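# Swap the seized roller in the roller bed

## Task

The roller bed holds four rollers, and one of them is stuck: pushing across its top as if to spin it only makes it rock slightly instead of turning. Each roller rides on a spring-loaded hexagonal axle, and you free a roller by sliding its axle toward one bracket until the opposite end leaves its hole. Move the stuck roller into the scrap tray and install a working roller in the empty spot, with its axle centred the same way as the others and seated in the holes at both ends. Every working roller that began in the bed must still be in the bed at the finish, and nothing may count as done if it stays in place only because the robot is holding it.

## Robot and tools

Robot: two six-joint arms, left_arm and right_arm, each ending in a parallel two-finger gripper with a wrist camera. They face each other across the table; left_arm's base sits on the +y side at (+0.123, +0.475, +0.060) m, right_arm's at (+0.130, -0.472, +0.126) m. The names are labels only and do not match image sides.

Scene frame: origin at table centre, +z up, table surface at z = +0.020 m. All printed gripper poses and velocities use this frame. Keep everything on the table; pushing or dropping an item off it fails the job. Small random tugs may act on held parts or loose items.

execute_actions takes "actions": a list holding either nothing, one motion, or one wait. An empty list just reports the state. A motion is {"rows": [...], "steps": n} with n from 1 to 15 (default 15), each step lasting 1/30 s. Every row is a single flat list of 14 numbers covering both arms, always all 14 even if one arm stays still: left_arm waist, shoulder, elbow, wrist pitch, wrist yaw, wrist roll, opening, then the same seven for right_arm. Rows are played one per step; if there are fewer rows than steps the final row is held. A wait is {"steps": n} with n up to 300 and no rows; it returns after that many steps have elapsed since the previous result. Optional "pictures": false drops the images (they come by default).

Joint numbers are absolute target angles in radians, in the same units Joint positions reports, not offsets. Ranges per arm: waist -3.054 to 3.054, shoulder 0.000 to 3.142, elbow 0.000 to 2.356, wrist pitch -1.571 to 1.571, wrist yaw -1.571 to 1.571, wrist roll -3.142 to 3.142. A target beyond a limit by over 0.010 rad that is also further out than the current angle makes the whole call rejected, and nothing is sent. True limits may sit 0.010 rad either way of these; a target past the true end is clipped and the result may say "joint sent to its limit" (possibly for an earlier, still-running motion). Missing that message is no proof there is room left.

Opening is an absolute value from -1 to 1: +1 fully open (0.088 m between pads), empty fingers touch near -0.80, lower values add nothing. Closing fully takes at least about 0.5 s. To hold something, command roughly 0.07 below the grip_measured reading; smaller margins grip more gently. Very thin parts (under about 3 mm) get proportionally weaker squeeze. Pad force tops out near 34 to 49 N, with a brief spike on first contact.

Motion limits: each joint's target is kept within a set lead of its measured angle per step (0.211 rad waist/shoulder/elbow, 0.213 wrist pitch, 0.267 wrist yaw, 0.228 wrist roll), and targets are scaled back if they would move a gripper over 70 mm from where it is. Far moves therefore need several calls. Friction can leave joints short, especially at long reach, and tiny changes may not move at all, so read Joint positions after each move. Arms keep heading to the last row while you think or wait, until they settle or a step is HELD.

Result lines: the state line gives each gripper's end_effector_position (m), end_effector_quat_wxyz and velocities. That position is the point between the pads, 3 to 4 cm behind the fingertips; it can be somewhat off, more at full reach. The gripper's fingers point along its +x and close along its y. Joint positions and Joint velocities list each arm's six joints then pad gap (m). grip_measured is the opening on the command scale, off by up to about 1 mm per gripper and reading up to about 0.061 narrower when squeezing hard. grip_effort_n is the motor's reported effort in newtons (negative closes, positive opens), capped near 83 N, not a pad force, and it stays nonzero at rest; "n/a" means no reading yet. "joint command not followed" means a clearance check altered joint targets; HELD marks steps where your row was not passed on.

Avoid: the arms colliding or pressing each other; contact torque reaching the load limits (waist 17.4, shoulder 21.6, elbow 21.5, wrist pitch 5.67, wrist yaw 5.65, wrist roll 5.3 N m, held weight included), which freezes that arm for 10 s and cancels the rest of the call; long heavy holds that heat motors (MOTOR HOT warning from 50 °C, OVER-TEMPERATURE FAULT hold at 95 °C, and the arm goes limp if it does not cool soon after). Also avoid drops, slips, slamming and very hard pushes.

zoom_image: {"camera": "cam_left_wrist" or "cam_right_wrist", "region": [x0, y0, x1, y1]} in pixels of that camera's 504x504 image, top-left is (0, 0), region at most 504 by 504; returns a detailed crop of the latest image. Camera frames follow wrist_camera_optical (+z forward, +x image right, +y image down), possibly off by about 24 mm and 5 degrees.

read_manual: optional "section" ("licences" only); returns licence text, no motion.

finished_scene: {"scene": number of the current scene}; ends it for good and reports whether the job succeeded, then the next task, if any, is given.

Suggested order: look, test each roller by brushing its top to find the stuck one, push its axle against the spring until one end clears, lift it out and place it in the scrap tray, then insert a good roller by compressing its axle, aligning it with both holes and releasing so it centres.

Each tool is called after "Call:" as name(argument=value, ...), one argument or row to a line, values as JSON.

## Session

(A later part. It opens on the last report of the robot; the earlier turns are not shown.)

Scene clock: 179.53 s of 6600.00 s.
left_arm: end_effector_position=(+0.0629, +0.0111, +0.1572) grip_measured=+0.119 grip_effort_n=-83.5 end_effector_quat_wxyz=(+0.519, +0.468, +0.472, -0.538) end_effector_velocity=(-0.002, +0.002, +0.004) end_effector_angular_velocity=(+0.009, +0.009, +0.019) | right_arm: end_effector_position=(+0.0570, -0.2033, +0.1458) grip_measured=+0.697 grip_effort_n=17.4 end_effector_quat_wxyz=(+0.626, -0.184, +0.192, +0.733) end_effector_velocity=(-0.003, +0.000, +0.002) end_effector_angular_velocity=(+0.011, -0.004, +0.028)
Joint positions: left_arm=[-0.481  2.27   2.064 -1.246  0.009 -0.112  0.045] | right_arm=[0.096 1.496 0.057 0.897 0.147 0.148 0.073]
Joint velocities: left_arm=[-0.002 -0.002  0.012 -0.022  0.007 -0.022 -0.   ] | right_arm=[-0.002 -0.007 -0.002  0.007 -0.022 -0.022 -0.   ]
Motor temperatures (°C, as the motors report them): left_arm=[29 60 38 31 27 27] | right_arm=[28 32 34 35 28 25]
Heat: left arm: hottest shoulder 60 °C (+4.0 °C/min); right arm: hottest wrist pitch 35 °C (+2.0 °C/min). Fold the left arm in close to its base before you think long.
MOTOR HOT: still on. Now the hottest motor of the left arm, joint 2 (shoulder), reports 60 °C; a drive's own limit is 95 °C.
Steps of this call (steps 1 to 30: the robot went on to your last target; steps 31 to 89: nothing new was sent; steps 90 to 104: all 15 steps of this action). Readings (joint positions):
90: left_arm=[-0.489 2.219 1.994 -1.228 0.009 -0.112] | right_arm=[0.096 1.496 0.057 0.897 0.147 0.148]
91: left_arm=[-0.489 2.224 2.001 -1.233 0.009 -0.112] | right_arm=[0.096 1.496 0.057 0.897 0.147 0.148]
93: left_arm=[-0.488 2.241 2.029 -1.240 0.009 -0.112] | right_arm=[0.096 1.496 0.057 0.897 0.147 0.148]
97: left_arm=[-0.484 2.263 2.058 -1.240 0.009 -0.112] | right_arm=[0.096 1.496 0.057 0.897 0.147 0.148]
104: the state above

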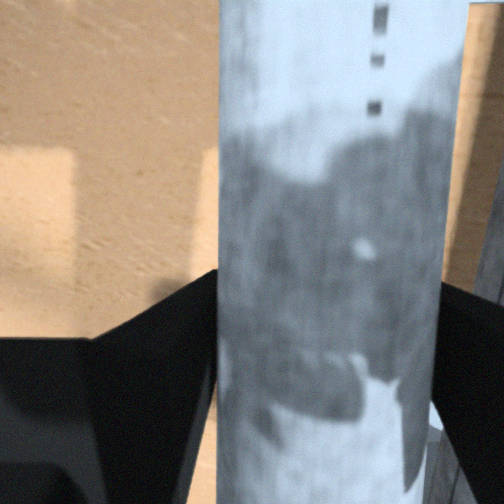

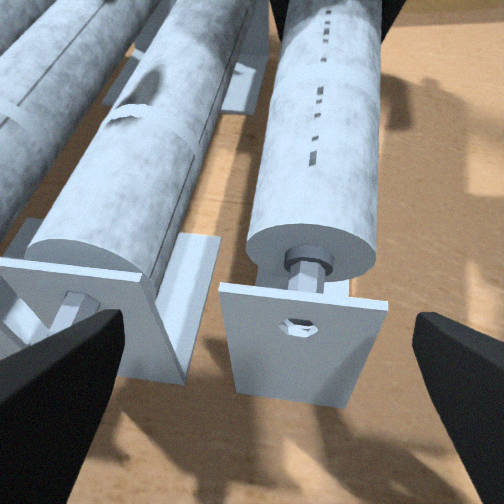

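Call:
execute_actions(
  actions=[
    {"rows":[[-0.48,2.27,2.12,-1.25,0.01,-0.115,0.03,0.1,1.5,0.05,0.9,0.15,0.15,0.7],[-0.48,2.29,2.15,-1.255,0.01,-0.115,0.03,0.1,1.5,0.05,0.9,0.15,0.15,0.7]],"steps":15},
  ],
)

Call:
zoom_image(
  camera="cam_right_wrist",
  region=[210,190,390,370],
)

Scene clock: 182.47 s of 6600.00 s.
left_arm: end_effector_position=(+0.0619, +0.0078, +0.1564) grip_measured=+0.119 grip_effort_n=-83.5 end_effector_quat_wxyz=(+0.516, +0.471, +0.474, -0.536) end_effector_velocity=(+0.003, +0.004, -0.001) end_effector_angular_velocity=(+0.021, -0.009, +0.011) | right_arm: end_effector_position=(+0.0570, -0.2033, +0.1458) grip_measured=+0.697 grip_effort_n=17.4 end_effector_quat_wxyz=(+0.626, -0.184, +0.192, +0.733) end_effector_velocity=(-0.000, +0.000, +0.001) end_effector_angular_velocity=(+0.009, -0.013, +0.015)
Joint positions: left_arm=[-0.482  2.299  2.111 -1.273  0.01  -0.112  0.045] | right_arm=[0.096 1.496 0.057 0.897 0.147 0.148 0.073]
Joint velocities: left_arm=[ 0.002  0.002  0.002 -0.022 -0.007 -0.007 -0.001] | right_arm=[-0.002 -0.002 -0.002  0.007 -0.007 -0.022 -0.   ]
Motor temperatures (°C, as the motors report them): left_arm=[29 61 38 31 27 27] | right_arm=[28 31 34 35 28 25]
Heat: left arm: hottest shoulder 61 °C (+6.1 °C/min); right arm: hottest wrist pitch 35 °C (+2.0 °C/min). Fold the left arm in close to its base before you think long.
MOTOR HOT: still on. Now the hottest motor of the left arm, joint 2 (shoulder), reports 61 °C; a drive's own limit is 95 °C.
Steps of this call (steps 1 to 15: the robot went on to your last target; steps 16 to 73: nothing new was sent; steps 74 to 88: all 15 steps of this action). Readings (joint positions):
74: left_arm=[-0.481 2.271 2.069 -1.248 0.009 -0.112] | right_arm=[0.096 1.496 0.057 0.897 0.147 0.148]
75: left_arm=[-0.481 2.276 2.077 -1.253 0.009 -0.112] | right_arm=[0.096 1.496 0.057 0.897 0.147 0.148]
77: left_arm=[-0.481 2.288 2.096 -1.263 0.009 -0.112] | right_arm=[0.096 1.496 0.057 0.897 0.147 0.148]
81: left_arm=[-0.481 2.297 2.106 -1.271 0.009 -0.112] | right_arm=[0.096 1.496 0.057 0.897 0.147 0.148]
88: the state above

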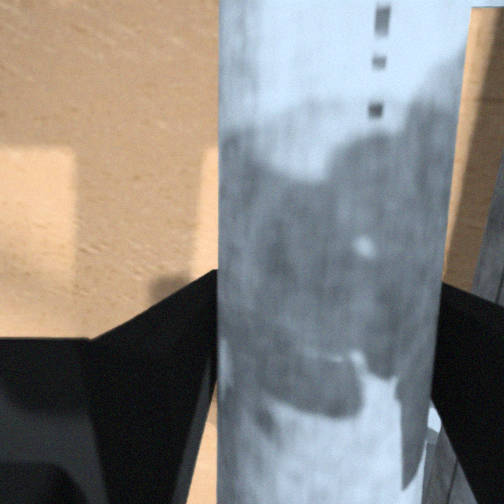

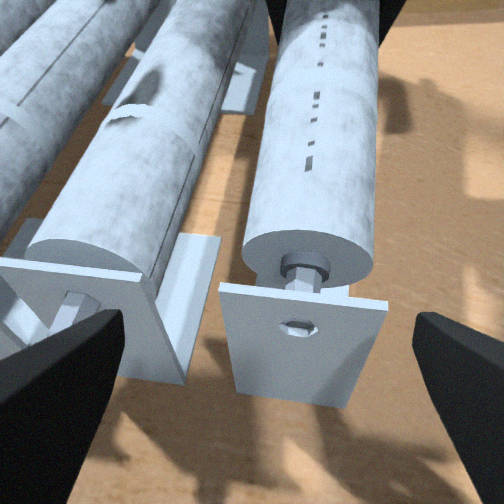

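Region (210, 190, 390, 370) of cam_right_wrist's 504x504 image, scaled by 2.800, with more detail than that image has.

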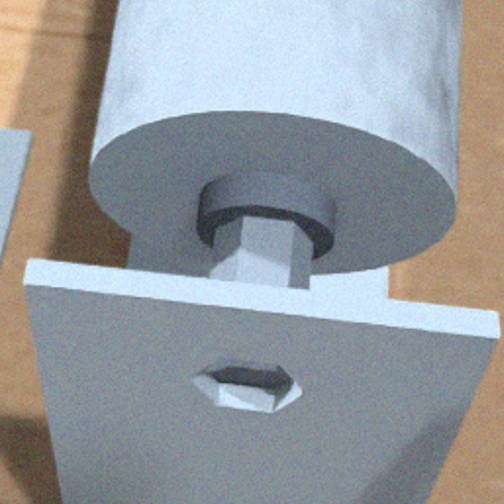

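Probably slightly low; advance using wrist pitch (raises stub).

Call:
execute_actions(
  actions=[
    {"rows":[[-0.48,2.29,2.165,-1.225,0.01,-0.115,0.03,0.1,1.5,0.05,0.9,0.15,0.15,0.7]],"steps":15},
  ],
)

Call:
zoom_image(
  camera="cam_right_wrist",
  region=[210,190,390,370],
)

Scene clock: 186.67 s of 6600.00 s.
left_arm: end_effector_position=(+0.0613, +0.0026, +0.1563) grip_measured=+0.119 grip_effort_n=-83.5 end_effector_quat_wxyz=(+0.520, +0.465, +0.471, -0.540) end_effector_velocity=(-0.000, +0.001, +0.002) end_effector_angular_velocity=(-0.001, -0.023, -0.012) | right_arm: end_effector_position=(+0.0570, -0.2033, +0.1458) grip_measured=+0.697 grip_effort_n=17.4 end_effector_quat_wxyz=(+0.626, -0.184, +0.192, +0.733) end_effector_velocity=(-0.001, -0.002, -0.001) end_effector_angular_velocity=(-0.007, -0.005, +0.012)
Joint positions: left_arm=[-0.482  2.305  2.118 -1.257  0.01  -0.114  0.045] | right_arm=[0.096 1.496 0.057 0.897 0.147 0.148 0.073]
Joint velocities: left_arm=[-0.007 -0.002  0.002 -0.007 -0.022  0.007 -0.   ] | right_arm=[ 0.002 -0.002 -0.002 -0.007 -0.007 -0.007 -0.   ]
Motor temperatures (°C, as the motors report them): left_arm=[29 62 39 31 27 27] | right_arm=[28 31 33 35 28 25]
Heat: left arm: hottest shoulder 62 °C (+8.0 °C/min); right arm: hottest wrist pitch 35 °C (+1.0 °C/min). Fold the left arm in close to its base before you think long.
MOTOR HOT: still on. Now the hottest motor of the left arm, joint 2 (shoulder), reports 62 °C; a drive's own limit is 95 °C.
Steps of this call (steps 1 to 15: the robot went on to your last target; steps 16 to 90: nothing new was sent; then 0.70 s passed at rest; steps 91 to 105: all 15 steps of this action). Readings (joint positions):
91: left_arm=[-0.482 2.300 2.112 -1.274 0.010 -0.112] | right_arm=[0.096 1.496 0.057 0.897 0.147 0.148]
92: left_arm=[-0.482 2.301 2.114 -1.273 0.010 -0.112] | right_arm=[0.096 1.496 0.057 0.897 0.147 0.148]
94: left_arm=[-0.482 2.301 2.116 -1.266 0.010 -0.113] | right_arm=[0.096 1.496 0.057 0.897 0.147 0.148]
98: left_arm=[-0.482 2.303 2.118 -1.259 0.010 -0.114] | right_arm=[0.096 1.496 0.057 0.897 0.147 0.148]
105: the state above

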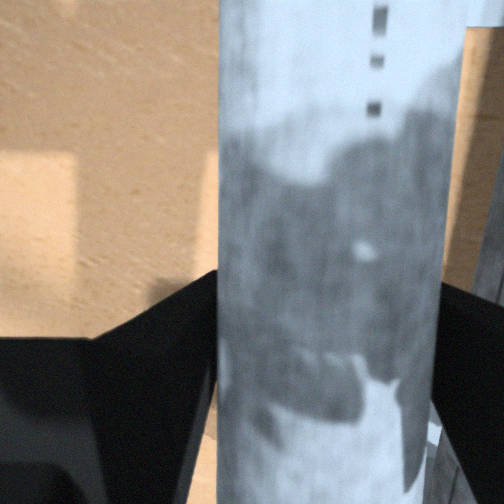

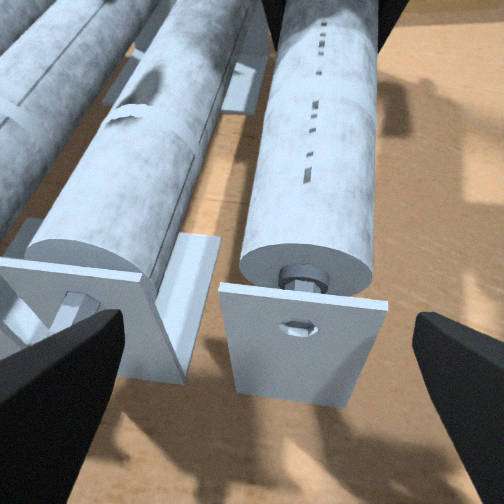

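Region (210, 190, 390, 370) of cam_right_wrist's 504x504 image, scaled by 2.800, with more detail than that image has.

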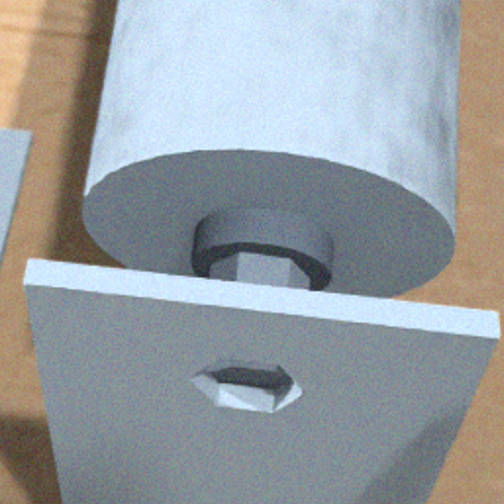

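Caught on the top edge; try lowering.

Call:
execute_actions(
  actions=[
    {"rows":[[-0.482,2.32,2.165,-1.235,0.01,-0.115,0.03,0.1,1.5,0.05,0.9,0.15,0.15,0.7]],"steps":15},
  ],
)

Call:
zoom_image(
  camera="cam_right_wrist",
  region=[210,190,390,370],
)

Scene clock: 189.83 s of 6600.00 s.
left_arm: end_effector_position=(+0.0608, +0.0021, +0.1480) grip_measured=+0.119 grip_effort_n=-83.5 end_effector_quat_wxyz=(+0.517, +0.470, +0.475, -0.536) end_effector_velocity=(+0.002, +0.001, +0.002) end_effector_angular_velocity=(-0.001, -0.023, -0.007) | right_arm: end_effector_position=(+0.0570, -0.2033, +0.1458) grip_measured=+0.697 grip_effort_n=17.4 end_effector_quat_wxyz=(+0.626, -0.184, +0.192, +0.733) end_effector_velocity=(-0.000, -0.001, -0.001) end_effector_angular_velocity=(-0.002, -0.003, +0.008)
Joint positions: left_arm=[-0.483  2.327  2.125 -1.259  0.011 -0.114  0.045] | right_arm=[0.096 1.496 0.057 0.897 0.147 0.148 0.073]
Joint velocities: left_arm=[-0.002 -0.002  0.002 -0.007 -0.022  0.007  0.   ] | right_arm=[-0.002  0.007 -0.002  0.007 -0.007 -0.007 -0.001]
Motor temperatures (°C, as the motors report them): left_arm=[29 63 40 33 27 27] | right_arm=[28 31 33 36 28 25]
Heat: left arm: hottest shoulder 63 °C (+9.0 °C/min); right arm: hottest wrist pitch 36 °C (+2.0 °C/min). Fold the left arm in close to its base before you think long.
MOTOR HOT: still on. Now the hottest motor of the left arm, joint 2 (shoulder), reports 63 °C; a drive's own limit is 95 °C.
Steps of this call (steps 1 to 15: the robot went on to your last target; steps 16 to 80: nothing new was sent; steps 81 to 95: all 15 steps of this action). Readings (joint positions):
81: left_arm=[-0.482 2.308 2.119 -1.257 0.010 -0.114] | right_arm=[0.096 1.496 0.057 0.897 0.147 0.148]
82: left_arm=[-0.482 2.311 2.121 -1.257 0.010 -0.114] | right_arm=[0.096 1.496 0.057 0.897 0.147 0.148]
84: left_arm=[-0.482 2.318 2.124 -1.257 0.010 -0.114] | right_arm=[0.096 1.496 0.057 0.897 0.147 0.148]
88: left_arm=[-0.483 2.327 2.124 -1.258 0.011 -0.114] | right_arm=[0.096 1.496 0.057 0.897 0.147 0.148]
95: the state above

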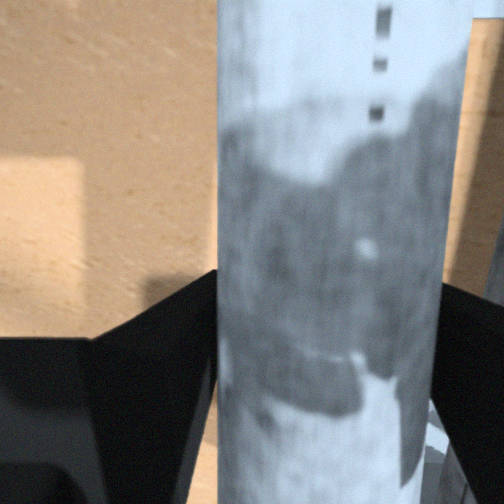

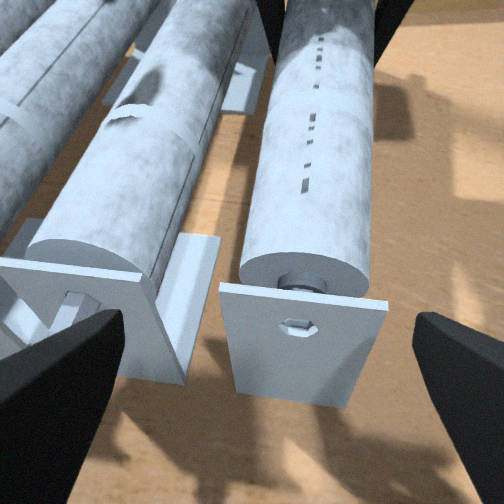

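Region (210, 190, 390, 370) of cam_right_wrist's 504x504 image, scaled by 2.800, with more detail than that image has.

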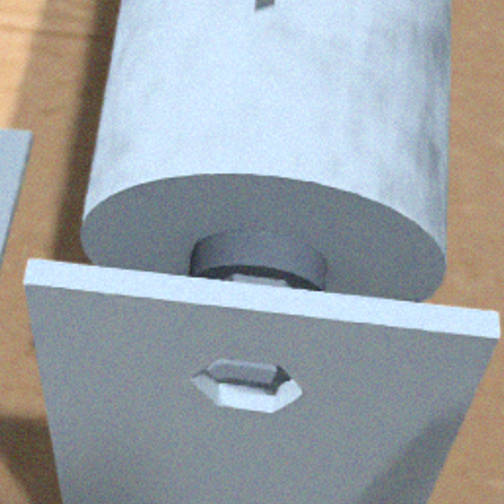

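It was low after all. Raise.

Call:
execute_actions(
  actions=[
    {"rows":[[-0.48,2.29,2.165,-1.23,0.01,-0.115,0.03,0.1,1.5,0.05,0.9,0.15,0.15,0.7],[-0.48,2.27,2.165,-1.23,0.01,-0.115,0.03,0.1,1.5,0.05,0.9,0.15,0.15,0.7],[-0.48,2.255,2.165,-1.23,0.01,-0.115,0.03,0.1,1.5,0.05,0.9,0.15,0.15,0.7]],"steps":15},
  ],
)

Call:
zoom_image(
  camera="cam_right_wrist",
  region=[210,190,390,370],
)

Scene clock: 193.10 s of 6600.00 s.
left_arm: end_effector_position=(+0.0608, +0.0022, +0.1553) grip_measured=+0.119 grip_effort_n=-83.5 end_effector_quat_wxyz=(+0.520, +0.466, +0.471, -0.540) end_effector_velocity=(+0.000, +0.003, -0.001) end_effector_angular_velocity=(+0.014, +0.008, +0.023) | right_arm: end_effector_position=(+0.0570, -0.2033, +0.1458) grip_measured=+0.697 grip_effort_n=17.4 end_effector_quat_wxyz=(+0.626, -0.184, +0.192, +0.733) end_effector_velocity=(-0.001, -0.005, -0.006) end_effector_angular_velocity=(-0.028, -0.005, +0.020)
Joint positions: left_arm=[-0.483  2.311  2.125 -1.26   0.011 -0.114  0.045] | right_arm=[0.096 1.496 0.057 0.897 0.147 0.148 0.073]
Joint velocities: left_arm=[ 0.002 -0.002 -0.007 -0.007  0.007 -0.022  0.   ] | right_arm=[-0.002 -0.002 -0.007 -0.022 -0.022 -0.007  0.   ]
Motor temperatures (°C, as the motors report them): left_arm=[29 64 41 33 27 27] | right_arm=[28 30 33 36 28 25]
Heat: left arm: hottest shoulder 64 °C (+11.1 °C/min); right arm: hottest wrist pitch 36 °C (+1.0 °C/min). Fold the left arm in close to its base before you think long.
MOTOR HOT: still on. Now the hottest motor of the left arm, joint 2 (shoulder), reports 64 °C; a drive's own limit is 95 °C.
Steps of this call (steps 1 to 15: the robot went on to your last target; steps 16 to 83: nothing new was sent; steps 84 to 98: all 15 steps of this action). Readings (joint positions):
84: left_arm=[-0.483 2.327 2.125 -1.259 0.011 -0.114] | right_arm=[0.096 1.496 0.057 0.897 0.147 0.148]
85: left_arm=[-0.483 2.327 2.125 -1.259 0.011 -0.114] | right_arm=[0.096 1.496 0.057 0.897 0.147 0.148]
87: left_arm=[-0.483 2.324 2.125 -1.259 0.011 -0.114] | right_arm=[0.096 1.496 0.057 0.897 0.147 0.148]
91: left_arm=[-0.483 2.317 2.125 -1.259 0.011 -0.114] | right_arm=[0.096 1.496 0.057 0.897 0.147 0.148]
98: the state above

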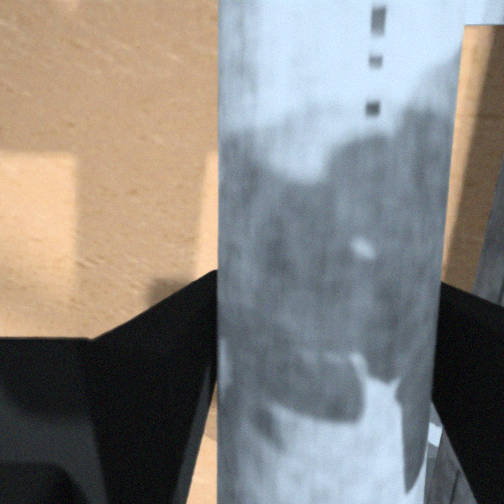

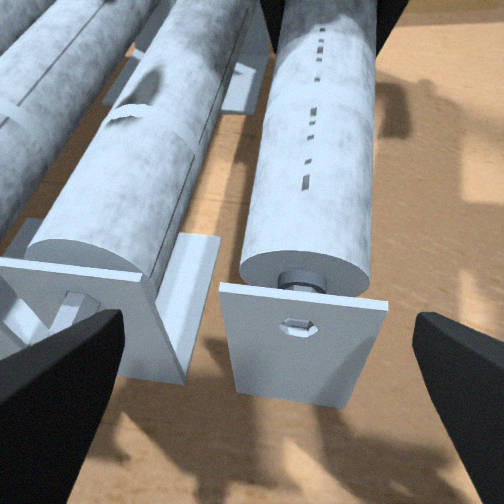

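Region (210, 190, 390, 370) of cam_right_wrist's 504x504 image, scaled by 2.800, with more detail than that image has.

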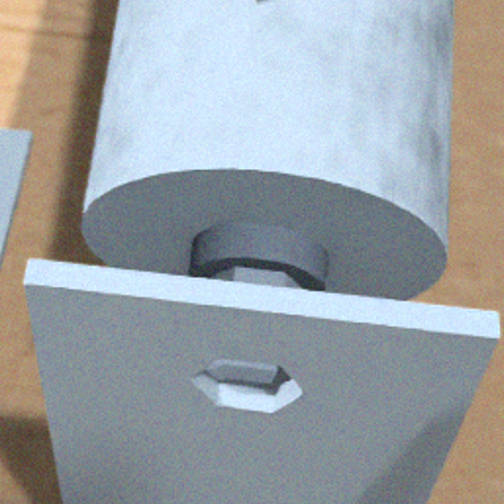

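Call:
execute_actions(
  actions=[
    {"rows":[[-0.479,2.235,2.165,-1.22,0.01,-0.115,0.03,0.1,1.5,0.05,0.9,0.15,0.15,0.7]],"steps":15},
  ],
)

Scene clock: 195.20 s of 6600.00 s.
left_arm: end_effector_position=(+0.0606, +0.0008, +0.1693) grip_measured=+0.119 grip_effort_n=-83.5 end_effector_quat_wxyz=(+0.527, +0.455, +0.463, -0.549) end_effector_velocity=(-0.000, -0.001, +0.001) end_effector_angular_velocity=(-0.008, -0.007, -0.009) | right_arm: end_effector_position=(+0.0570, -0.2033, +0.1458) grip_measured=+0.697 grip_effort_n=17.4 end_effector_quat_wxyz=(+0.626, -0.184, +0.192, +0.733) end_effector_velocity=(+0.003, -0.002, -0.004) end_effector_angular_velocity=(-0.018, -0.017, -0.005)
Joint positions: left_arm=[-0.483  2.281  2.125 -1.254  0.011 -0.114  0.045] | right_arm=[0.096 1.496 0.057 0.897 0.147 0.148 0.073]
Joint velocities: left_arm=[-0.002 -0.002 -0.002  0.007 -0.007  0.007 -0.   ] | right_arm=[-0.002 -0.002 -0.002 -0.022  0.007 -0.007 -0.   ]
Motor temperatures (°C, as the motors report them): left_arm=[29 66 41 34 27 27] | right_arm=[28 30 32 36 28 25]
Heat: left arm: hottest shoulder 66 °C (+13.1 °C/min); right arm: hottest wrist pitch 36 °C (+1.0 °C/min). Fold the left arm in close to its base before you think long.
MOTOR HOT: still on. Now the hottest motor of the left arm, joint 2 (shoulder), reports 66 °C; a drive's own limit is 95 °C.
Steps of this call (steps 1 to 15: the robot went on to your last target; steps 16 to 48: nothing new was sent; steps 49 to 63: all 15 steps of this action). Readings (joint positions):
49: left_arm=[-0.483 2.309 2.125 -1.260 0.011 -0.114] | right_arm=[0.096 1.496 0.057 0.897 0.147 0.148]
50: left_arm=[-0.483 2.308 2.125 -1.260 0.011 -0.114] | right_arm=[0.096 1.496 0.057 0.897 0.147 0.148]
52: left_arm=[-0.483 2.304 2.125 -1.258 0.011 -0.114] | right_arm=[0.096 1.496 0.057 0.897 0.147 0.148]
56: left_arm=[-0.483 2.291 2.125 -1.255 0.011 -0.114] | right_arm=[0.096 1.496 0.057 0.897 0.147 0.148]
63: the state above

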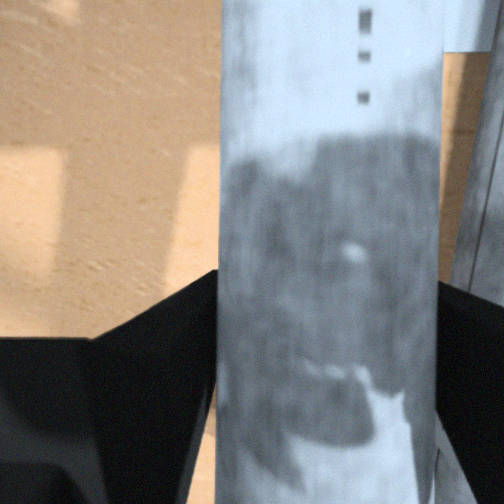

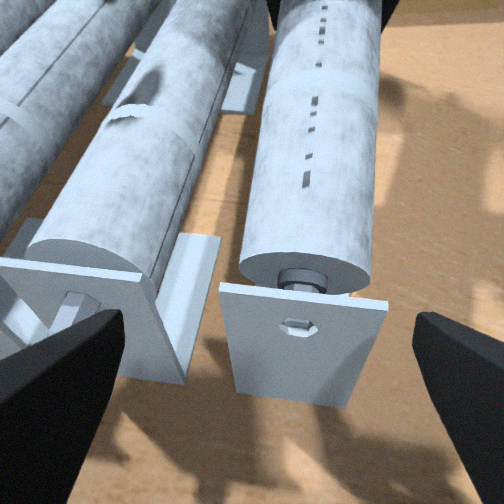

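Call:
execute_actions(
  actions=[
    {"rows":[[-0.482,2.21,2.09,-1.23,0.01,-0.115,0.03,0.1,1.5,0.05,0.9,0.15,0.15,0.7],[-0.482,2.19,2.05,-1.21,0.01,-0.115,0.03,0.1,1.5,0.05,0.9,0.15,0.15,0.7],[-0.483,2.17,2.01,-1.18,0.01,-0.115,0.03,0.1,1.5,0.05,0.9,0.15,0.15,0.7],[-0.483,2.15,1.97,-1.15,0.01,-0.115,0.03,0.1,1.5,0.05,0.9,0.15,0.15,0.7],[-0.483,2.13,1.935,-1.12,0.01,-0.115,0.03,0.1,1.5,0.05,0.9,0.15,0.15,0.7],[-0.483,2.115,1.9,-1.09,0.01,-0.115,0.03,0.1,1.5,0.05,0.9,0.15,0.15,0.7],[-0.483,2.1,1.87,-1.055,0.01,-0.115,0.03,0.1,1.5,0.05,0.9,0.15,0.15,0.7]],"steps":15},
  ],
  pictures=false,
)

Call:
execute_actions(
  actions=[
    {"steps":10},
  ],
)

Call:
zoom_image(
  camera="cam_right_wrist",
  region=[210,190,390,370],
)

Scene clock: 200.87 s of 6600.00 s.
left_arm: end_effector_position=(+0.0622, +0.0148, +0.1587) grip_measured=+0.119 grip_effort_n=-83.5 end_effector_quat_wxyz=(+0.537, +0.439, +0.449, -0.563) end_effector_velocity=(-0.002, +0.004, -0.005) end_effector_angular_velocity=(-0.021, +0.011, +0.003) | right_arm: end_effector_position=(+0.0570, -0.2033, +0.1458) grip_measured=+0.697 grip_effort_n=17.4 end_effector_quat_wxyz=(+0.626, -0.184, +0.192, +0.733) end_effector_velocity=(+0.005, -0.001, -0.002) end_effector_angular_velocity=(-0.004, -0.033, -0.010)
Joint positions: left_arm=[-0.483  2.155  1.869 -1.069  0.011 -0.114  0.045] | right_arm=[0.096 1.496 0.057 0.897 0.147 0.148 0.073]
Joint velocities: left_arm=[-0.002 -0.037 -0.081  0.066  0.007 -0.007  0.   ] | right_arm=[-0.002  0.002 -0.002 -0.007  0.022 -0.022  0.   ]
Motor temperatures (°C, as the motors report them): left_arm=[29 70 42 36 27 27] | right_arm=[28 30 32 36 28 25]
Heat: left arm: hottest shoulder 70 °C (+16.3 °C/min); right arm: hottest wrist pitch 36 °C (+0.0 °C/min). Fold the left arm in close to its base before you think long.
MOTOR HOT: still on. Now the hottest motor of the left arm, joint 2 (shoulder), reports 70 °C; a drive's own limit is 95 °C.
Steps of this call (steps 1 to 15: the robot went on to your last target; steps 16 to 90: nothing new was sent; then 2.17 s passed at rest; steps 91 to 105: all 15 steps of this action). Readings (joint positions):
91: left_arm=[-0.483 2.279 2.121 -1.252 0.011 -0.114] | right_arm=[0.096 1.496 0.057 0.897 0.147 0.148]
92: left_arm=[-0.483 2.272 2.107 -1.246 0.011 -0.114] | right_arm=[0.096 1.496 0.057 0.897 0.147 0.148]
94: left_arm=[-0.483 2.246 2.056 -1.220 0.011 -0.114] | right_arm=[0.096 1.496 0.057 0.897 0.147 0.148]
98: left_arm=[-0.483 2.189 1.936 -1.120 0.011 -0.114] | right_arm=[0.096 1.496 0.057 0.897 0.147 0.148]
105: the state above

Scene clock: 201.20 s of 6600.00 s.
left_arm: end_effector_position=(+0.0622, +0.0148, +0.1586) grip_measured=+0.119 grip_effort_n=-83.5 end_effector_quat_wxyz=(+0.538, +0.437, +0.448, -0.564) end_effector_velocity=(+0.000, +0.001, +0.001) end_effector_angular_velocity=(+0.002, -0.006, +0.006) | right_arm: end_effector_position=(+0.0570, -0.2033, +0.1458) grip_measured=+0.697 grip_effort_n=17.4 end_effector_quat_wxyz=(+0.626, -0.184, +0.192, +0.733) end_effector_velocity=(-0.004, -0.002, -0.000) end_effector_angular_velocity=(-0.005, +0.004, +0.025)
Joint positions: left_arm=[-0.483  2.151  1.861 -1.061  0.011 -0.114  0.045] | right_arm=[0.096 1.496 0.057 0.897 0.147 0.148 0.073]
Joint velocities: left_arm=[-0.002 -0.002  0.002 -0.007 -0.007 -0.007  0.   ] | right_arm=[ 0.002 -0.007 -0.002 -0.007 -0.022 -0.007  0.   ]
Motor temperatures (°C, as the motors report them): left_arm=[29 70 42 36 27 27] | right_arm=[28 30 32 36 28 25]
Heat: left arm: hottest shoulder 70 °C (+16.2 °C/min); right arm: hottest wrist pitch 36 °C (+0.0 °C/min). Fold the left arm in close to its base before you think long.
MOTOR HOT: still on. Now the hottest motor of the left arm, joint 2 (shoulder), reports 70 °C; a drive's own limit is 95 °C.
Steps of this call (steps 1 to 10: the robot went on to your last target). Readings (joint positions):
1: left_arm=[-0.483 2.154 1.867 -1.067 0.011 -0.114] | right_arm=[0.096 1.496 0.057 0.897 0.147 0.148]
2: left_arm=[-0.483 2.153 1.865 -1.064 0.011 -0.114] | right_arm=[0.096 1.496 0.057 0.897 0.147 0.148]
4: left_arm=[-0.483 2.152 1.864 -1.063 0.011 -0.114] | right_arm=[0.096 1.496 0.057 0.897 0.147 0.148]
8: left_arm=[-0.483 2.151 1.862 -1.062 0.011 -0.114] | right_arm=[0.096 1.496 0.057 0.897 0.147 0.148]
10: the state above

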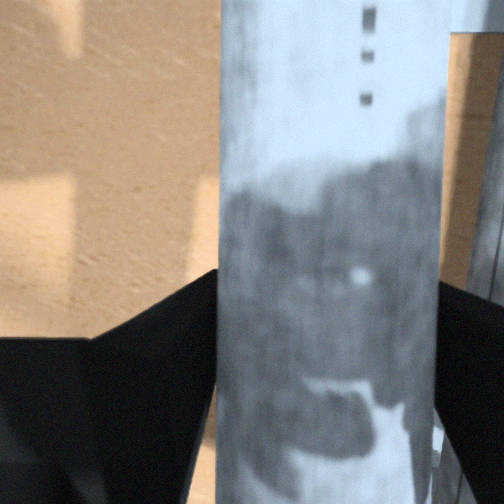

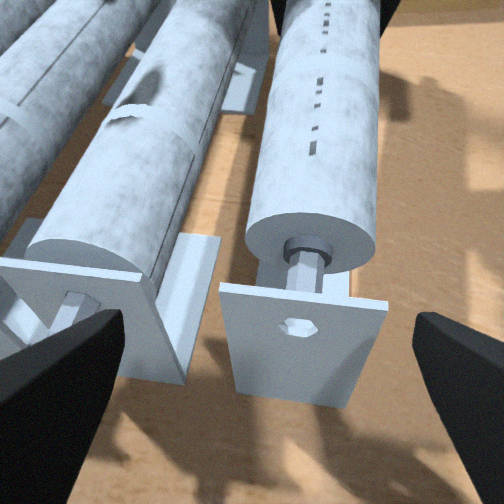

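Region (210, 190, 390, 370) of cam_right_wrist's 504x504 image, scaled by 2.800, with more detail than that image has.

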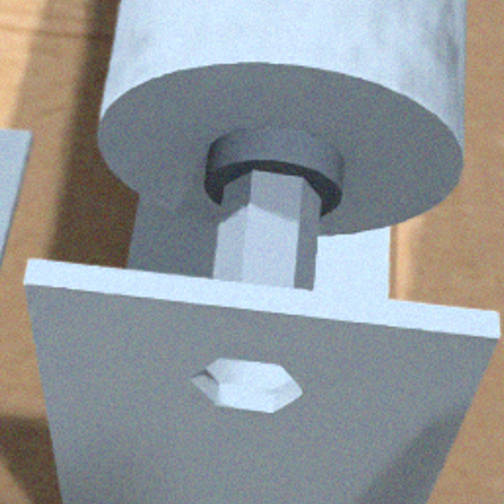

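Call:
execute_actions(
  actions=[
    {"rows":[[-0.482,2.135,1.905,-1.065,0.01,-0.115,0.03,0.1,1.5,0.05,0.9,0.15,0.15,0.7],[-0.482,2.15,1.93,-1.075,0.01,-0.115,0.03,0.1,1.5,0.05,0.9,0.15,0.15,0.7],[-0.482,2.162,1.95,-1.08,0.01,-0.115,0.03,0.1,1.5,0.05,0.9,0.15,0.15,0.7]],"steps":15},
  ],
)

Call:
zoom_image(
  camera="cam_right_wrist",
  region=[210,190,390,370],
)

Scene clock: 204.70 s of 6600.00 s.
left_arm: end_effector_position=(+0.0612, +0.0074, +0.1618) grip_measured=+0.119 grip_effort_n=-83.5 end_effector_quat_wxyz=(+0.539, +0.436, +0.447, -0.566) end_effector_velocity=(-0.000, -0.000, -0.004) end_effector_angular_velocity=(+0.011, -0.007, +0.006) | right_arm: end_effector_position=(+0.0570, -0.2033, +0.1458) grip_measured=+0.697 grip_effort_n=17.4 end_effector_quat_wxyz=(+0.626, -0.184, +0.192, +0.733) end_effector_velocity=(+0.001, -0.005, -0.006) end_effector_angular_velocity=(-0.025, -0.012, +0.008)
Joint positions: left_arm=[-0.483  2.179  1.916 -1.083  0.011 -0.114  0.045] | right_arm=[0.096 1.496 0.057 0.897 0.147 0.148 0.073]
Joint velocities: left_arm=[-0.002  0.012  0.007 -0.007 -0.007 -0.007  0.   ] | right_arm=[-0.002 -0.002 -0.007 -0.022 -0.007 -0.007 -0.   ]
Motor temperatures (°C, as the motors report them): left_arm=[29 72 42 36 27 27] | right_arm=[28 30 32 37 28 25]
Heat: left arm: hottest shoulder 72 °C (+17.0 °C/min); right arm: hottest wrist pitch 37 °C (+1.0 °C/min). Fold the left arm in close to its base before you think long.
MOTOR HOT: still on. Now the hottest motor of the left arm, joint 2 (shoulder), reports 72 °C; a drive's own limit is 95 °C.
Steps of this call (steps 1 to 15: the robot went on to your last target; steps 16 to 90: nothing new was sent; steps 91 to 105: all 15 steps of this action). Readings (joint positions):
91: left_arm=[-0.483 2.150 1.861 -1.061 0.011 -0.114] | right_arm=[0.096 1.496 0.057 0.897 0.147 0.148]
92: left_arm=[-0.483 2.150 1.864 -1.064 0.011 -0.114] | right_arm=[0.096 1.496 0.057 0.897 0.147 0.148]
94: left_arm=[-0.483 2.158 1.882 -1.077 0.011 -0.114] | right_arm=[0.096 1.496 0.057 0.897 0.147 0.148]
98: left_arm=[-0.483 2.171 1.910 -1.079 0.011 -0.114] | right_arm=[0.096 1.496 0.057 0.897 0.147 0.148]
105: the state above

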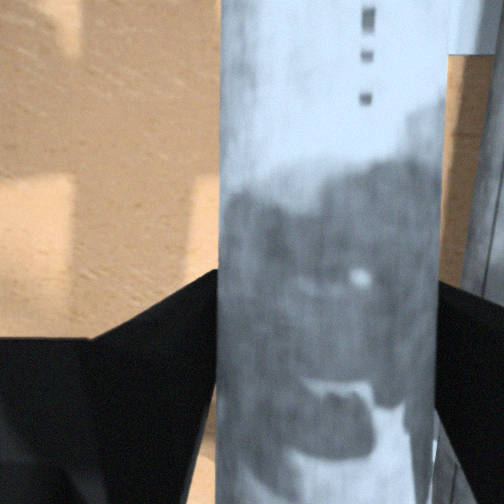

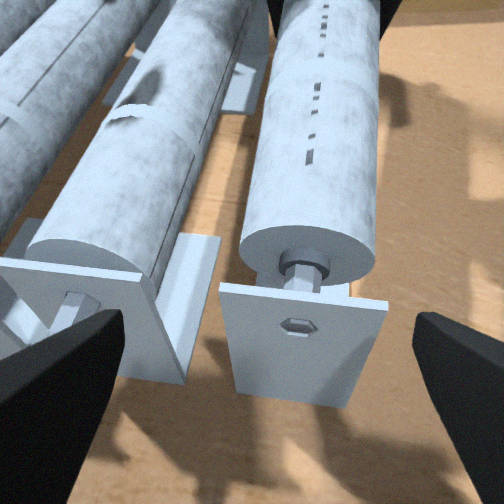

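Region (210, 190, 390, 370) of cam_right_wrist's 504x504 image, scaled by 2.800, with more detail than that image has.

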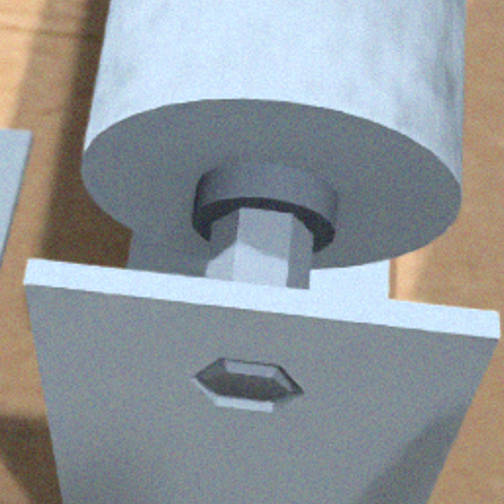

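In. Advance ~20mm.

Call:
execute_actions(
  actions=[
    {"rows":[[-0.482,2.18,1.972,-1.085,0.01,-0.115,0.03,0.1,1.5,0.05,0.7,0.15,0.15,0.7],[-0.481,2.195,1.994,-1.09,0.01,-0.115,0.03,0.1,1.45,0.1,0.55,0.15,0.2,0.7],[-0.48,2.21,2.016,-1.095,0.01,-0.113,0.03,0.1,1.45,0.15,0.4,0.188,0.3,0],[-0.479,2.225,2.038,-1.1,0.01,-0.11,0.03,0.1,1.45,0.2,0.3,0.188,0.3,0],[-0.478,2.24,2.06,-1.105,0.01,-0.11,0.03,0.106,1.45,0.25,0.2,0.188,0.3,0],[-0.477,2.255,2.08,-1.11,0.01,-0.11,0.03,0.106,1.48,0.36,0.077,0.188,0.3,0]],"steps":15},
  ],
  pictures=false,
)

Call:
execute_actions(
  actions=[
    {"rows":[[-0.477,2.255,2.08,-1.11,0.01,-0.11,0.03,0.106,1.525,0.428,0.077,0.188,0.302,0]],"steps":15},
  ],
)

Scene clock: 209.43 s of 6600.00 s.
left_arm: end_effector_position=(+0.0606, -0.0086, +0.1551) grip_measured=+0.119 grip_effort_n=-83.5 end_effector_quat_wxyz=(+0.537, +0.439, +0.450, -0.562) end_effector_velocity=(-0.002, +0.000, +0.002) end_effector_angular_velocity=(+0.007, -0.006, +0.001) | right_arm: end_effector_position=(+0.0599, -0.2024, +0.1191) grip_measured=+0.018 grip_effort_n=-13.7 end_effector_quat_wxyz=(+0.625, -0.312, +0.324, +0.638) end_effector_velocity=(+0.053, -0.139, -0.105) end_effector_angular_velocity=(-0.821, -0.296, -0.024)
Joint positions: left_arm=[-0.48   2.267  2.036 -1.127  0.011 -0.112  0.045] | right_arm=[0.105 1.476 0.341 0.179 0.184 0.295 0.04 ]
Joint velocities: left_arm=[-0.007  0.007  0.022 -0.022 -0.007 -0.007 -0.   ] | right_arm=[-0.002  0.002  0.027 -0.901  0.007  0.022 -0.007]
Motor temperatures (°C, as the motors report them): left_arm=[29 72 42 35 27 27] | right_arm=[28 29 32 37 28 25]
Heat: left arm: hottest shoulder 72 °C (+16.1 °C/min); right arm: hottest wrist pitch 37 °C (+1.0 °C/min). Fold the left arm in close to its base before you think long.
MOTOR HOT: still on. Now the hottest motor of the left arm, joint 2 (shoulder), reports 72 °C; a drive's own limit is 95 °C.
Steps of this call (steps 1 to 15: the robot went on to your last target; steps 16 to 90: nothing new was sent; then 1.23 s passed at rest; steps 91 to 105: all 15 steps of this action). Readings (joint positions):
91: left_arm=[-0.483 2.181 1.921 -1.085 0.011 -0.114] | right_arm=[0.096 1.496 0.057 0.881 0.147 0.148]
92: left_arm=[-0.483 2.185 1.928 -1.090 0.011 -0.114] | right_arm=[0.096 1.491 0.063 0.830 0.147 0.153]
94: left_arm=[-0.483 2.201 1.953 -1.102 0.011 -0.114] | right_arm=[0.097 1.480 0.084 0.716 0.161 0.212]
98: left_arm=[-0.481 2.248 2.016 -1.112 0.011 -0.114] | right_arm=[0.100 1.476 0.230 0.516 0.178 0.272]
105: the state above

Scene clock: 209.93 s of 6600.00 s.
left_arm: end_effector_position=(+0.0606, -0.0085, +0.1554) grip_measured=+0.119 grip_effort_n=-83.5 end_effector_quat_wxyz=(+0.537, +0.439, +0.450, -0.562) end_effector_velocity=(-0.000, -0.002, -0.000) end_effector_angular_velocity=(-0.007, -0.002, +0.021) | right_arm: end_effector_position=(+0.0585, -0.1981, +0.1164) grip_measured=+0.003 grip_effort_n=-13.7 end_effector_quat_wxyz=(+0.619, -0.338, +0.339, +0.622) end_effector_velocity=(-0.002, -0.003, -0.003) end_effector_angular_velocity=(-0.018, +0.009, +0.015)
Joint positions: left_arm=[-0.48   2.267  2.039 -1.13   0.011 -0.112  0.045] | right_arm=[0.105 1.52  0.414 0.08  0.185 0.299 0.039]
Joint velocities: left_arm=[-0.002  0.002  0.002  0.007 -0.007 -0.022  0.   ] | right_arm=[-0.002  0.002 -0.002 -0.007 -0.022 -0.007 -0.   ]
Motor temperatures (°C, as the motors report them): left_arm=[29 72 42 35 27 27] | right_arm=[28 29 32 37 28 25]
Heat: left arm: hottest shoulder 72 °C (+15.4 °C/min); right arm: hottest wrist pitch 37 °C (+1.0 °C/min). Fold the left arm in close to its base before you think long.
MOTOR HOT: still on. Now the hottest motor of the left arm, joint 2 (shoulder), reports 72 °C; a drive's own limit is 95 °C.
Steps of this call (steps 1 to 15: all 15 steps of this action). Readings (joint positions):
1: left_arm=[-0.480 2.267 2.037 -1.128 0.011 -0.112] | right_arm=[0.105 1.481 0.347 0.148 0.185 0.296]
2: left_arm=[-0.480 2.267 2.037 -1.128 0.011 -0.112] | right_arm=[0.105 1.492 0.357 0.126 0.185 0.297]
4: left_arm=[-0.480 2.267 2.038 -1.129 0.011 -0.112] | right_arm=[0.105 1.510 0.381 0.106 0.185 0.298]
8: left_arm=[-0.480 2.267 2.039 -1.130 0.011 -0.112] | right_arm=[0.105 1.515 0.412 0.089 0.185 0.299]
15: the state above

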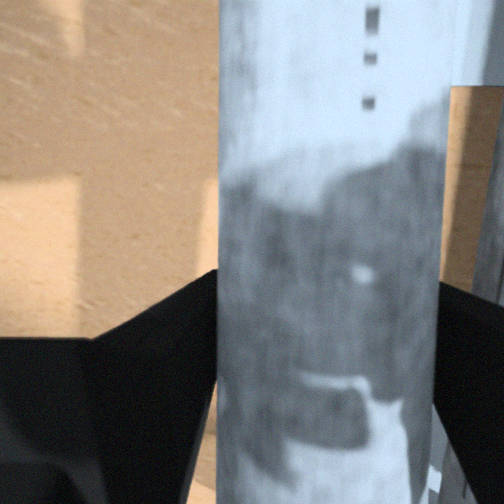

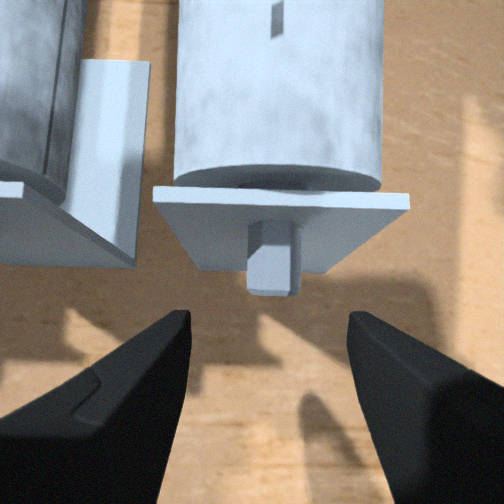

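Call:
execute_actions(
  actions=[
    {"rows":[[-0.478,2.22,2.02,-1.08,0.01,-0.11,0.03,0.067,1.598,0.495,0.085,0.17,0.285,0],[-0.478,2.21,1.99,-1.05,0.01,-0.11,0.03,0.067,1.598,0.495,0.085,0.17,0.285,0],[-0.478,2.2,1.96,-1.02,0.01,-0.11,0.03,0.067,1.598,0.495,0.085,0.17,0.285,0],[-0.478,2.19,1.93,-0.99,0.01,-0.11,0.03,0.067,1.598,0.495,0.085,0.17,0.285,0],[-0.478,2.18,1.9,-0.96,0.01,-0.11,0.03,0.067,1.598,0.495,0.085,0.17,0.285,0],[-0.478,2.17,1.87,-0.93,0.01,-0.11,0.03,0.067,1.598,0.495,0.085,0.17,0.285,0]],"steps":15},
  ],
  pictures=false,
)

Call:
execute_actions(
  actions=[
    {"rows":[[-0.478,2.19,1.86,-0.92,0.01,-0.11,0.03,0.067,1.598,0.495,0.085,0.17,0.285,-0.7]],"steps":15},
  ],
)

Scene clock: 215.33 s of 6600.00 s.
left_arm: end_effector_position=(+0.0605, -0.0076, +0.1395) grip_measured=+0.119 grip_effort_n=-83.5 end_effector_quat_wxyz=(+0.548, +0.421, +0.435, -0.577) end_effector_velocity=(-0.000, -0.002, +0.003) end_effector_angular_velocity=(-0.037, -0.000, +0.007) | right_arm: end_effector_position=(+0.0604, -0.1797, +0.1151) grip_measured=+0.003 grip_effort_n=-13.7 end_effector_quat_wxyz=(+0.623, -0.337, +0.344, +0.616) end_effector_velocity=(+0.001, -0.000, -0.001) end_effector_angular_velocity=(-0.009, -0.000, +0.003)
Joint positions: left_arm=[-0.481  2.208  1.865 -0.956  0.012 -0.112  0.045] | right_arm=[0.071 1.592 0.481 0.082 0.173 0.288 0.039]
Joint velocities: left_arm=[-0.002 -0.027 -0.042  0.051 -0.007 -0.007 -0.   ] | right_arm=[-0.007  0.002  0.002 -0.007 -0.007 -0.007  0.   ]
Motor temperatures (°C, as the motors report them): left_arm=[29 72 43 36 27 27] | right_arm=[28 29 32 36 28 25]
Heat: left arm: hottest shoulder 72 °C (+15.0 °C/min); right arm: hottest wrist pitch 36 °C (+1.0 °C/min). Fold the left arm in close to its base before you think long.
MOTOR HOT: still on. Now the hottest motor of the left arm, joint 2 (shoulder), reports 72 °C; a drive's own limit is 95 °C.
Steps of this call (steps 1 to 15: the robot went on to your last target; steps 16 to 90: nothing new was sent; then 1.90 s passed at rest; steps 91 to 105: all 15 steps of this action). Readings (joint positions):
91: left_arm=[-0.480 2.267 2.037 -1.128 0.011 -0.112] | right_arm=[0.103 1.528 0.420 0.077 0.184 0.299]
92: left_arm=[-0.480 2.267 2.029 -1.121 0.011 -0.112] | right_arm=[0.096 1.543 0.432 0.076 0.182 0.297]
94: left_arm=[-0.480 2.255 1.992 -1.085 0.011 -0.112] | right_arm=[0.083 1.571 0.458 0.079 0.179 0.293]
98: left_arm=[-0.481 2.227 1.903 -0.993 0.012 -0.112] | right_arm=[0.074 1.586 0.479 0.082 0.175 0.289]
105: the state above

Scene clock: 215.83 s of 6600.00 s.
left_arm: end_effector_position=(+0.0605, -0.0073, +0.1375) grip_measured=+0.119 grip_effort_n=-83.5 end_effector_quat_wxyz=(+0.548, +0.421, +0.435, -0.578) end_effector_velocity=(+0.003, +0.004, -0.003) end_effector_angular_velocity=(+0.015, -0.021, +0.011) | right_arm: end_effector_position=(+0.0592, -0.1794, +0.1153) grip_measured=-0.615 grip_effort_n=-83.5 end_effector_quat_wxyz=(+0.621, -0.335, +0.346, +0.619) end_effector_velocity=(-0.002, -0.001, +0.000) end_effector_angular_velocity=(-0.008, +0.013, +0.015)
Joint positions: left_arm=[-0.481  2.207  1.855 -0.945  0.012 -0.112  0.045] | right_arm=[0.071 1.592 0.482 0.083 0.165 0.287 0.009]
Joint velocities: left_arm=[-0.002 -0.002 -0.012 -0.007 -0.022 -0.007 -0.   ] | right_arm=[-0.002 -0.002  0.002 -0.007 -0.022 -0.007 -0.   ]
Motor temperatures (°C, as the motors report them): left_arm=[29 72 43 36 27 27] | right_arm=[28 29 32 36 28 25]
Heat: left arm: hottest shoulder 72 °C (+15.2 °C/min); right arm: hottest wrist pitch 36 °C (+1.0 °C/min). Fold the left arm in close to its base before you think long.
MOTOR HOT: still on. Now the hottest motor of the left arm, joint 2 (shoulder), reports 72 °C; a drive's own limit is 95 °C.
Steps of this call (steps 1 to 15: all 15 steps of this action). Readings (joint positions):
1: left_arm=[-0.481 2.208 1.863 -0.953 0.012 -0.112] | right_arm=[0.071 1.592 0.481 0.082 0.173 0.288]
2: left_arm=[-0.481 2.208 1.860 -0.951 0.012 -0.112] | right_arm=[0.071 1.592 0.481 0.082 0.173 0.288]
4: left_arm=[-0.481 2.208 1.858 -0.948 0.012 -0.112] | right_arm=[0.071 1.592 0.481 0.082 0.173 0.288]
8: left_arm=[-0.481 2.207 1.856 -0.946 0.012 -0.112] | right_arm=[0.071 1.592 0.482 0.083 0.165 0.287]
15: the state above

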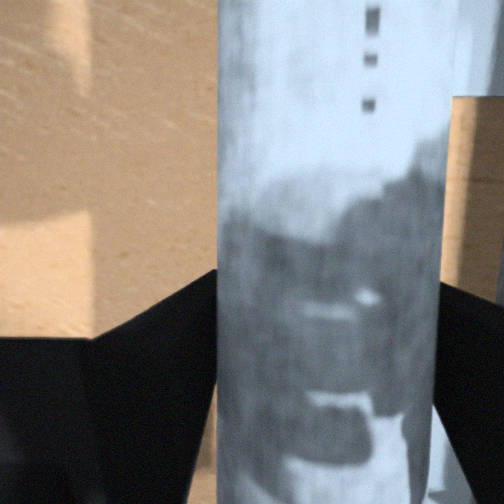

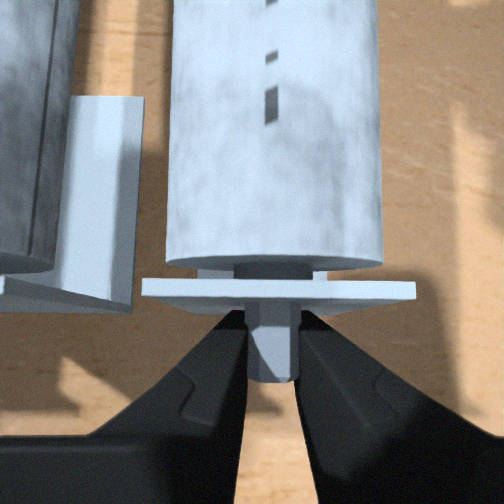

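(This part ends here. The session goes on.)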